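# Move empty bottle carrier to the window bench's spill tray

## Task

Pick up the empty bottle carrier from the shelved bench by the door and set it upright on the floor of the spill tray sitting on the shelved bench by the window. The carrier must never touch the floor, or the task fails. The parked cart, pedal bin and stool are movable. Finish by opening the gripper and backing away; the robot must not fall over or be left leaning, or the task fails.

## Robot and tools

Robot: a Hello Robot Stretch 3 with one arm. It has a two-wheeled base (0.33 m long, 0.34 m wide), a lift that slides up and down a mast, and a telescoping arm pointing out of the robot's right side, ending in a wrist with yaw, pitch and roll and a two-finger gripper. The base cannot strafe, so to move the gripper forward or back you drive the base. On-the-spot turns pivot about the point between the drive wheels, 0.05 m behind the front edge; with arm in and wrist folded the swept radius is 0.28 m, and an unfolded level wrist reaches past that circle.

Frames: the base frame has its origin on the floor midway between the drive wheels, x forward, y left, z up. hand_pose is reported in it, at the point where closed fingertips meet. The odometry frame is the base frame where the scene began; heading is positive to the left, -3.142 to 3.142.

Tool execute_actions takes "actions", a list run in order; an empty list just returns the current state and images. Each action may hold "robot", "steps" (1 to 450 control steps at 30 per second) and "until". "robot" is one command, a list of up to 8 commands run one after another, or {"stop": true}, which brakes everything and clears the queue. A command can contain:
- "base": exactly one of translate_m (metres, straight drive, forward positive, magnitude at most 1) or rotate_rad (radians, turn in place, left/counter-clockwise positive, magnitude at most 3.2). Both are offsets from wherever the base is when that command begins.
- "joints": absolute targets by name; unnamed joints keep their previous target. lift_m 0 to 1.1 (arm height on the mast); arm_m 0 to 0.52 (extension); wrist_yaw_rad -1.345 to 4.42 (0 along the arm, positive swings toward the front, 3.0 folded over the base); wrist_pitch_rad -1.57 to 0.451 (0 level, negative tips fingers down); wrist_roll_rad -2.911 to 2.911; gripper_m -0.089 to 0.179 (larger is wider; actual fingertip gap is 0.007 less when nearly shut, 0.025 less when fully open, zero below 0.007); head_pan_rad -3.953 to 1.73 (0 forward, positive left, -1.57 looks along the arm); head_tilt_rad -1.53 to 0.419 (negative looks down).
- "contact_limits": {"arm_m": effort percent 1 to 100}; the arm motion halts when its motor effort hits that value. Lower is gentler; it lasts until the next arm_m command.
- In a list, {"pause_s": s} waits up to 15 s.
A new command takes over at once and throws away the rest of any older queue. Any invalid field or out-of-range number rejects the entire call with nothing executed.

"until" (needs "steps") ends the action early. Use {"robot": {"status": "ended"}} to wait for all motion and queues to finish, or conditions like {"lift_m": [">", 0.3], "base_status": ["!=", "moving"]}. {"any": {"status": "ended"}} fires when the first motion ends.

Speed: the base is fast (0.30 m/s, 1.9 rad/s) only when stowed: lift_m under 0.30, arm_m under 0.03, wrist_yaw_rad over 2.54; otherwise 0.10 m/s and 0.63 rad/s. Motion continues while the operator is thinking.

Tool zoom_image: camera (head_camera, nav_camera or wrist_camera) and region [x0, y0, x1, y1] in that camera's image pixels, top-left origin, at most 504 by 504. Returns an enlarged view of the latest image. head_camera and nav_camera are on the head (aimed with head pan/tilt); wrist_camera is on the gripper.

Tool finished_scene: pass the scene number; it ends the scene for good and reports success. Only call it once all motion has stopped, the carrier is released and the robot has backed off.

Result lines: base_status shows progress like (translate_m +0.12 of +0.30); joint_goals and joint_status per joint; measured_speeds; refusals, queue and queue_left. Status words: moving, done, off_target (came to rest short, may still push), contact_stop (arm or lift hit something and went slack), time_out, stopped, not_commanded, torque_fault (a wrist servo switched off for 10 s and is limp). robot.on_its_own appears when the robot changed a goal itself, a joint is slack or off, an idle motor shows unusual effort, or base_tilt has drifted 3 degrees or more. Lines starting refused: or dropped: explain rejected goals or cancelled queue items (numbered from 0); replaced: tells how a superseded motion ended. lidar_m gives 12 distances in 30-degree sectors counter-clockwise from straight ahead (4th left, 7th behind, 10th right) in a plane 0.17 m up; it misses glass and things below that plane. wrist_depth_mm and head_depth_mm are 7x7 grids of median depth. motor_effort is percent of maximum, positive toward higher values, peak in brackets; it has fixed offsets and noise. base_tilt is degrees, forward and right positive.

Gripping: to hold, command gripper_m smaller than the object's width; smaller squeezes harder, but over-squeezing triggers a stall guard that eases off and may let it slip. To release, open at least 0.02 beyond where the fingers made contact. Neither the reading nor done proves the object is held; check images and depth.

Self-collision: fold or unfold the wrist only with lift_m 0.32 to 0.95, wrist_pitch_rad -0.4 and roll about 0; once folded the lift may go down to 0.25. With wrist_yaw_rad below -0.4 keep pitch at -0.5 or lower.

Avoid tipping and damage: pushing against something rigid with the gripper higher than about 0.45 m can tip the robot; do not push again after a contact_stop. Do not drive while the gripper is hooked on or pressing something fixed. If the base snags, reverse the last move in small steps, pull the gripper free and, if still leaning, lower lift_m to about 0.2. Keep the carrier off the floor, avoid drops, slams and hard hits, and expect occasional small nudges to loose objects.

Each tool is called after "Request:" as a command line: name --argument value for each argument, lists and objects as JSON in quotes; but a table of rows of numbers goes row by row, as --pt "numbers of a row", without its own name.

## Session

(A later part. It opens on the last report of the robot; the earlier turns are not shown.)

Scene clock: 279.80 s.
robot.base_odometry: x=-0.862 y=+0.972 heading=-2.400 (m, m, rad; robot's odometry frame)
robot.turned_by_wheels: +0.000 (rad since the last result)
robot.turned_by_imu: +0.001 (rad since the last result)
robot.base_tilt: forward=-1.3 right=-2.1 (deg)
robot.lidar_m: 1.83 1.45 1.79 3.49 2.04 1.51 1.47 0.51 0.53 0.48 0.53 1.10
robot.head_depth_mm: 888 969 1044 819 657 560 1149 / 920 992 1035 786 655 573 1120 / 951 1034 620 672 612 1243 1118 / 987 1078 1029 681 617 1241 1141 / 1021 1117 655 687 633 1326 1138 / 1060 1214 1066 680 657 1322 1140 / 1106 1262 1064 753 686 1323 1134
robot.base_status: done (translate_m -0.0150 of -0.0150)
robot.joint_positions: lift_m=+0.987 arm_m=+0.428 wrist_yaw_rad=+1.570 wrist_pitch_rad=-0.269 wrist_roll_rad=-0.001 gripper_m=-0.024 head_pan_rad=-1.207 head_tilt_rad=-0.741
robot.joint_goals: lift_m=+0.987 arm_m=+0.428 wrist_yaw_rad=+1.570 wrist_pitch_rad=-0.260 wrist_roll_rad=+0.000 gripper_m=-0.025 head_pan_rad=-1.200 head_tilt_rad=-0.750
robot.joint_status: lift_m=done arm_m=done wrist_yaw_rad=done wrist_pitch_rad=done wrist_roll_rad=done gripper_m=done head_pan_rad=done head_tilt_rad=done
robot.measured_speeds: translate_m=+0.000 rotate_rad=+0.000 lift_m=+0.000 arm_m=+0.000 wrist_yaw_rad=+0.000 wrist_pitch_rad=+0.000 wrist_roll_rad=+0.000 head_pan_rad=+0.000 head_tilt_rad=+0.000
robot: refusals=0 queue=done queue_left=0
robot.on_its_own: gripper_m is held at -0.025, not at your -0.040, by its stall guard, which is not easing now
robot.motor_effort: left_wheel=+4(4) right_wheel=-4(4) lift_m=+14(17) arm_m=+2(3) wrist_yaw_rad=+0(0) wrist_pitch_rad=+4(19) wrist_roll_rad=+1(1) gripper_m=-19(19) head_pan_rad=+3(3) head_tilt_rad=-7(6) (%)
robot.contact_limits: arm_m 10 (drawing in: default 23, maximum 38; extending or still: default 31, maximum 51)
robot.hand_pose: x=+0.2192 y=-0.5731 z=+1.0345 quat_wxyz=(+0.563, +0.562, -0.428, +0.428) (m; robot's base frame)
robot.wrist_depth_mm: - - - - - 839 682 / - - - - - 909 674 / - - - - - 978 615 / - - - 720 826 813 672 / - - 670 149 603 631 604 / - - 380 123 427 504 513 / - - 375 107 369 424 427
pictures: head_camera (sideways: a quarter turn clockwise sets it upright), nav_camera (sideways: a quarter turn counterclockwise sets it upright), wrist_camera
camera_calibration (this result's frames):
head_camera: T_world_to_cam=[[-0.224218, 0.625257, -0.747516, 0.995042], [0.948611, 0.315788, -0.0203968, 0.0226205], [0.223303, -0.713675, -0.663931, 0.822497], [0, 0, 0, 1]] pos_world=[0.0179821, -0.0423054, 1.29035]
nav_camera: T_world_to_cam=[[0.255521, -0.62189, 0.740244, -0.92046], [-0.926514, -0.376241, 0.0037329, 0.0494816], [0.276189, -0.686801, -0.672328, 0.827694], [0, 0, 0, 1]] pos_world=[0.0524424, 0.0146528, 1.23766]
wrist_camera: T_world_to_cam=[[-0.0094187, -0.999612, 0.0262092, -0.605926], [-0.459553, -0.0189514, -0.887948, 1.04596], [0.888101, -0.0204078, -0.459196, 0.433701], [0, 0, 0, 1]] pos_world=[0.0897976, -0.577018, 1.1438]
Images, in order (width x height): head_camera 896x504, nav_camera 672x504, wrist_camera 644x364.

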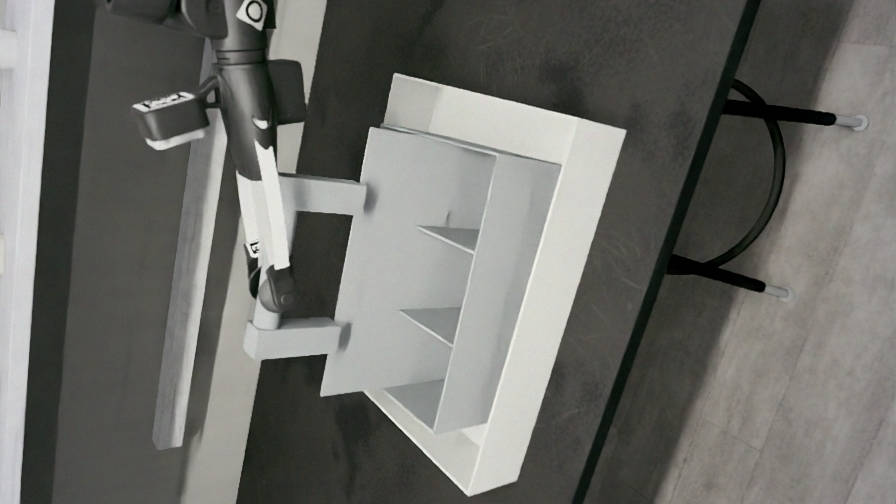

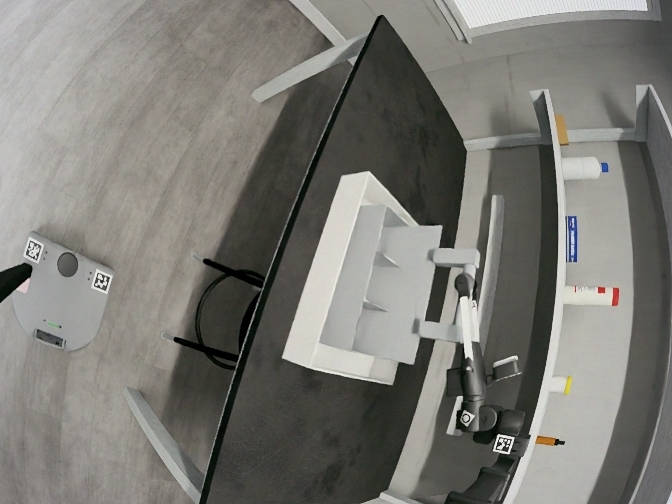

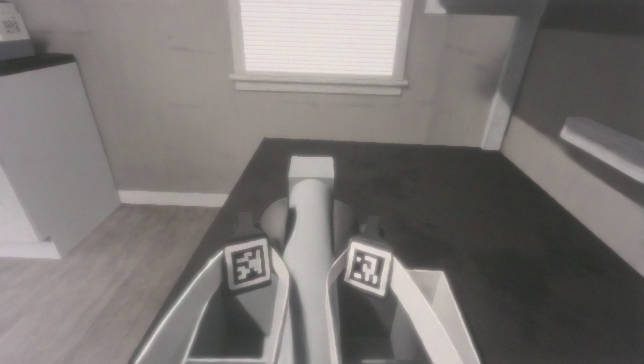

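Load is off the wrist. Release, rise, retract.

Request:
execute_actions --actions '[{"robot":[{"joints":{"gripper_m":0.10}},{"joints":{"lift_m":1.07}},{"joints":{"arm_m":0.08}}],"steps":300,"until":{"robot":{"status":"ended"}}}]'

Scene clock: 289.80 s.
robot.base_odometry: x=-0.862 y=+0.972 heading=-2.400 (m, m, rad; robot's odometry frame)
robot.turned_by_wheels: +0.000 (rad since the last result)
robot.turned_by_imu: +0.001 (rad since the last result)
robot.base_tilt: forward=-1.2 right=-2.1 (deg)
robot.lidar_m: 1.83 1.45 1.80 3.50 2.04 1.51 1.47 0.51 0.53 0.48 0.52 1.10
robot.head_depth_mm: 890 966 1094 778 656 560 1148 / 921 1008 1126 - 655 573 1124 / 950 1021 - - 611 1242 1120 / 981 - - 625 617 1241 1144 / 1020 1130 620 654 631 1328 1140 / 1062 1215 1118 696 656 1326 1136 / 1098 1266 1115 834 686 1323 1131
robot.base_status: done (translate_m -0.0150 of -0.0150)
robot.joint_positions: lift_m=+1.070 arm_m=+0.080 wrist_yaw_rad=+1.570 wrist_pitch_rad=-0.281 wrist_roll_rad=-0.001 gripper_m=+0.100 head_pan_rad=-1.207 head_tilt_rad=-0.741
robot.joint_goals: lift_m=+1.070 arm_m=+0.080 wrist_yaw_rad=+1.570 wrist_pitch_rad=-0.260 wrist_roll_rad=+0.000 gripper_m=+0.100 head_pan_rad=-1.200 head_tilt_rad=-0.750
robot.joint_status: lift_m=done arm_m=done wrist_yaw_rad=done wrist_pitch_rad=done wrist_roll_rad=done gripper_m=done head_pan_rad=done head_tilt_rad=done
robot.measured_speeds: translate_m=+0.000 rotate_rad=+0.000 lift_m=+0.000 arm_m=+0.000 wrist_yaw_rad=+0.000 wrist_pitch_rad=+0.000 wrist_roll_rad=+0.000 head_pan_rad=+0.000 head_tilt_rad=+0.000
robot: refusals=0 queue=done queue_left=0
robot.motor_effort: left_wheel=+2(4) right_wheel=-1(4) lift_m=+21(23) arm_m=-3(3) wrist_yaw_rad=+1(1) wrist_pitch_rad=+8(9) wrist_roll_rad=+1(1) gripper_m=+1(82) head_pan_rad=+3(2) head_tilt_rad=-7(6) (%)
robot.hand_pose: x=+0.2181 y=-0.2255 z=+1.1143 quat_wxyz=(+0.566, +0.565, -0.425, +0.425) (m; robot's base frame)
robot.wrist_depth_mm: - - - - - - 876 / - - - - - - - / - - - - - - - / - - - - 945 955 968 / - - - - 825 758 769 / - - - - 599 598 615 / - - - - 521 417 385
pictures: head_camera (sideways: a quarter turn clockwise sets it upright), nav_camera (sideways: a quarter turn counterclockwise sets it upright), wrist_camera
camera_calibration (this result's frames):
head_camera: T_world_to_cam=[[-0.224314, 0.625225, -0.747514, 0.99504], [0.948563, 0.315932, -0.0203969, 0.022621], [0.223411, -0.713639, -0.663933, 0.822499], [0, 0, 0, 1]] pos_world=[0.0179885, -0.0423036, 1.29035]
nav_camera: T_world_to_cam=[[0.255616, -0.621853, 0.740242, -0.920458], [-0.926457, -0.376382, 0.00373284, 0.0494813], [0.276293, -0.686757, -0.67233, 0.827696], [0, 0, 0, 1]] pos_world=[0.0524401, 0.01466, 1.23766]
wrist_camera: T_world_to_cam=[[-0.00868046, -0.999616, 0.0263031, -0.260834], [-0.470099, -0.0191366, -0.882406, 1.11892], [0.882571, -0.0200247, -0.469753, 0.491447], [0, 0, 0, 1]] pos_world=[0.0900041, -0.229481, 1.22506]
Images, in order (width x height): head_camera 896x504, nav_camera 672x504, wrist_camera 644x364.

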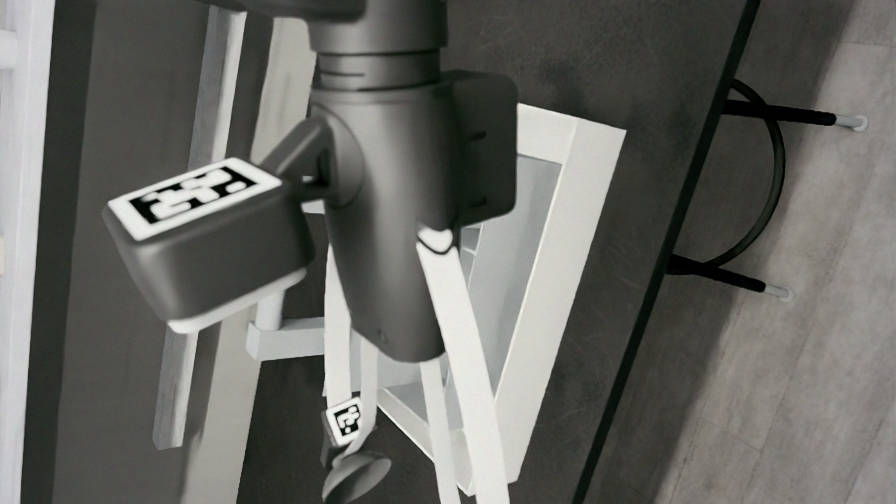

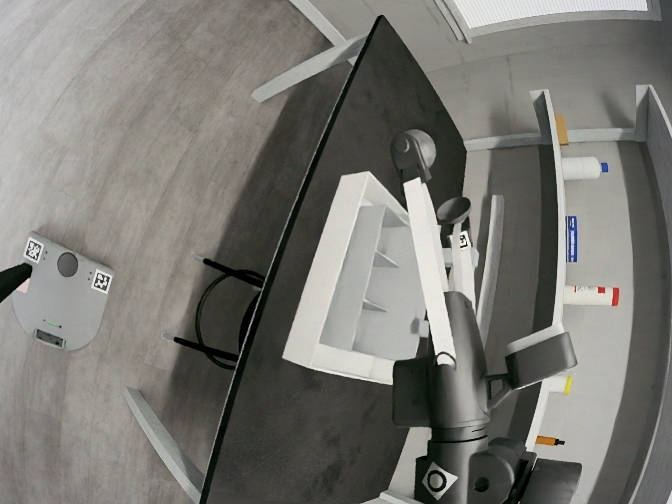

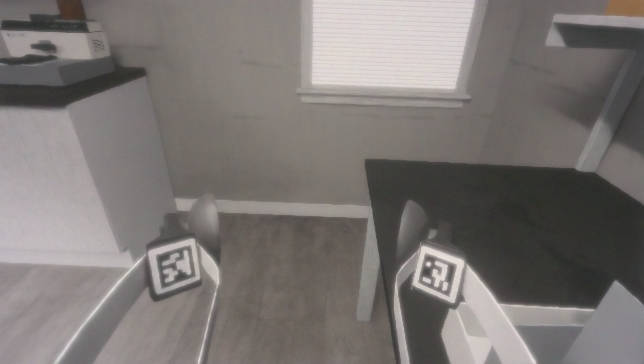

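Request:
execute_actions --actions '[{"robot":[{"base":{"rotate_rad":1.0},"joints":{"arm_m":0.02,"lift_m":0.93,"head_pan_rad":-2.5,"head_tilt_rad":-0.5}},{"base":{"translate_m":0.2}}],"steps":300,"until":{"robot":{"status":"ended"}}}]'

Scene clock: 301.97 s.
robot.base_odometry: x=-0.828 y=+0.775 heading=-1.400 (m, m, rad; robot's odometry frame)
robot.turned_by_wheels: +1.000 (rad since the last result)
robot.turned_by_imu: +1.019 (rad since the last result)
robot.base_tilt: forward=-1.3 right=-2.0 (deg)
robot.lidar_m: 1.59 2.80 2.27 1.64 1.60 1.62 0.67 0.66 1.24 1.08 1.72 1.27
robot.head_depth_mm: 1057 1119 1263 1181 840 714 1311 / 1066 1123 1253 1181 837 719 1321 / 1069 1122 1256 1183 734 718 - / 1071 1145 1256 808 725 693 - / 1067 1148 1257 822 735 716 - / 1074 1141 1262 826 740 - - / 1096 1157 1272 1171 794 - -
robot.base_status: done (translate_m +0.2000 of +0.2000)
robot.joint_positions: lift_m=+0.930 arm_m=+0.020 wrist_yaw_rad=+1.570 wrist_pitch_rad=-0.281 wrist_roll_rad=-0.001 gripper_m=+0.100 head_pan_rad=-2.493 head_tilt_rad=-0.507
robot.joint_goals: lift_m=+0.930 arm_m=+0.020 wrist_yaw_rad=+1.570 wrist_pitch_rad=-0.260 wrist_roll_rad=+0.000 gripper_m=+0.100 head_pan_rad=-2.500 head_tilt_rad=-0.500
robot.joint_status: lift_m=done arm_m=done wrist_yaw_rad=done wrist_pitch_rad=done wrist_roll_rad=done gripper_m=done head_pan_rad=done head_tilt_rad=done
robot.measured_speeds: translate_m=+0.000 rotate_rad=+0.000 lift_m=+0.000 arm_m=+0.000 wrist_yaw_rad=+0.000 wrist_pitch_rad=+0.000 wrist_roll_rad=+0.000 head_pan_rad=+0.000 head_tilt_rad=+0.000
robot: refusals=0 queue=done queue_left=0
robot.motor_effort: left_wheel=-3(9) right_wheel=+2(5) lift_m=+16(19) arm_m=-3(3) wrist_yaw_rad=-1(0) wrist_pitch_rad=+8(8) wrist_roll_rad=+0(1) gripper_m=+0(0) head_pan_rad=-3(36) head_tilt_rad=+4(32) (%)
robot.hand_pose: x=+0.2181 y=-0.1655 z=+0.9746 quat_wxyz=(+0.566, +0.565, -0.425, +0.425) (m; robot's base frame)
robot.wrist_depth_mm: - - - - - - - / - - - - - - - / - - - - - - - / - - - - - - - / - - - - - - - / - - - - - - - / - - - - - - -
pictures: head_camera (sideways: a quarter turn clockwise sets it upright), nav_camera (sideways: a quarter turn counterclockwise sets it upright), wrist_camera
camera_calibration (this result's frames):
head_camera: T_world_to_cam=[[0.384889, 0.275445, -0.880903, 1.16523], [0.566682, -0.823876, -0.0100161, 0.0114404], [-0.728514, -0.495337, -0.47319, 0.580153], [0, 0, 0, 1]] pos_world=[-0.0323177, -0.0241605, 1.30109]
nav_camera: T_world_to_cam=[[-0.374032, -0.305428, 0.875679, -1.09319], [-0.620176, 0.784414, 0.00869727, 0.041148], [-0.689552, -0.539822, -0.482815, 0.587037], [0, 0, 0, 1]] pos_world=[0.0214241, -0.0492711, 1.24035]
wrist_camera: T_world_to_cam=[[-0.0086796, -0.999616, 0.0263031, -0.197178], [-0.470087, -0.0191373, -0.882413, 0.996837], [0.882577, -0.0200237, -0.46974, 0.427027], [0, 0, 0, 1]] pos_world=[0.0900039, -0.169475, 1.0854]
Images, in order (width x height): head_camera 896x504, nav_camera 672x504, wrist_camera 644x364.

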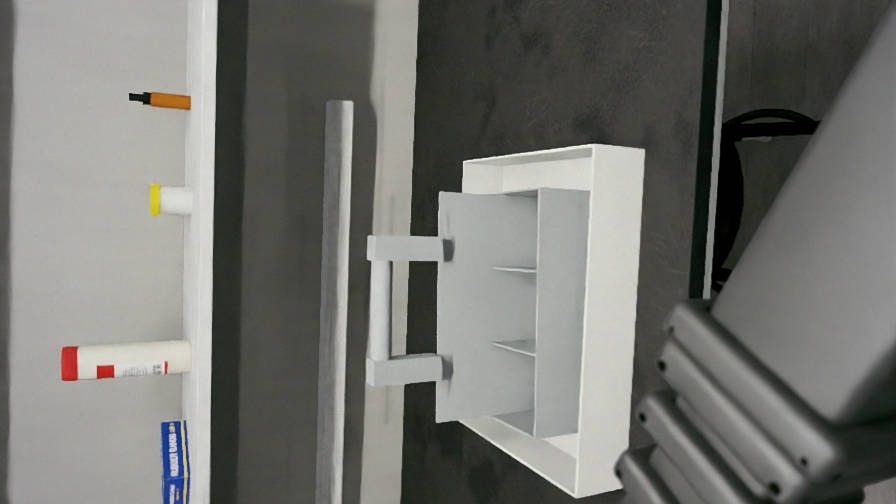

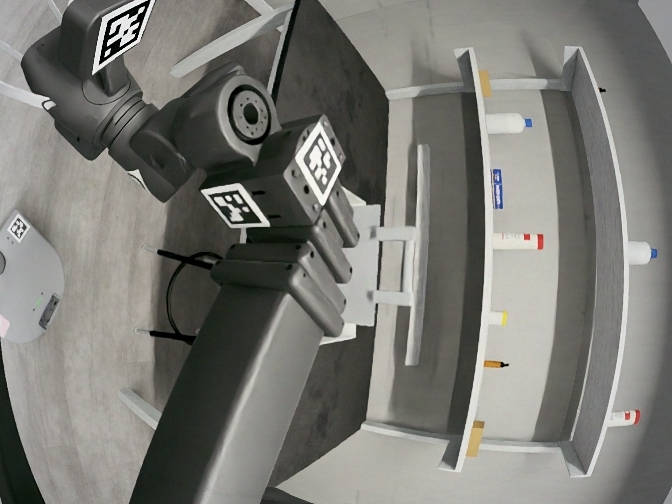

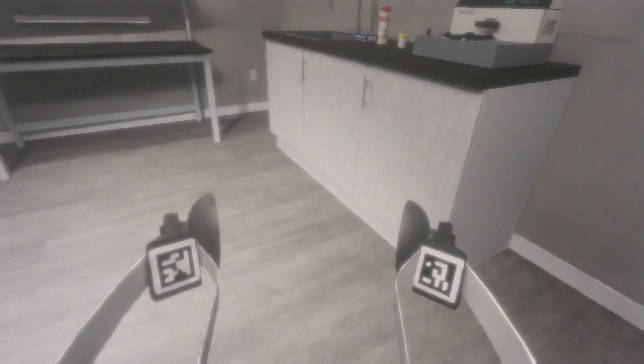

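Request:
finished_scene --scene 1

The scene is finished: the task was done.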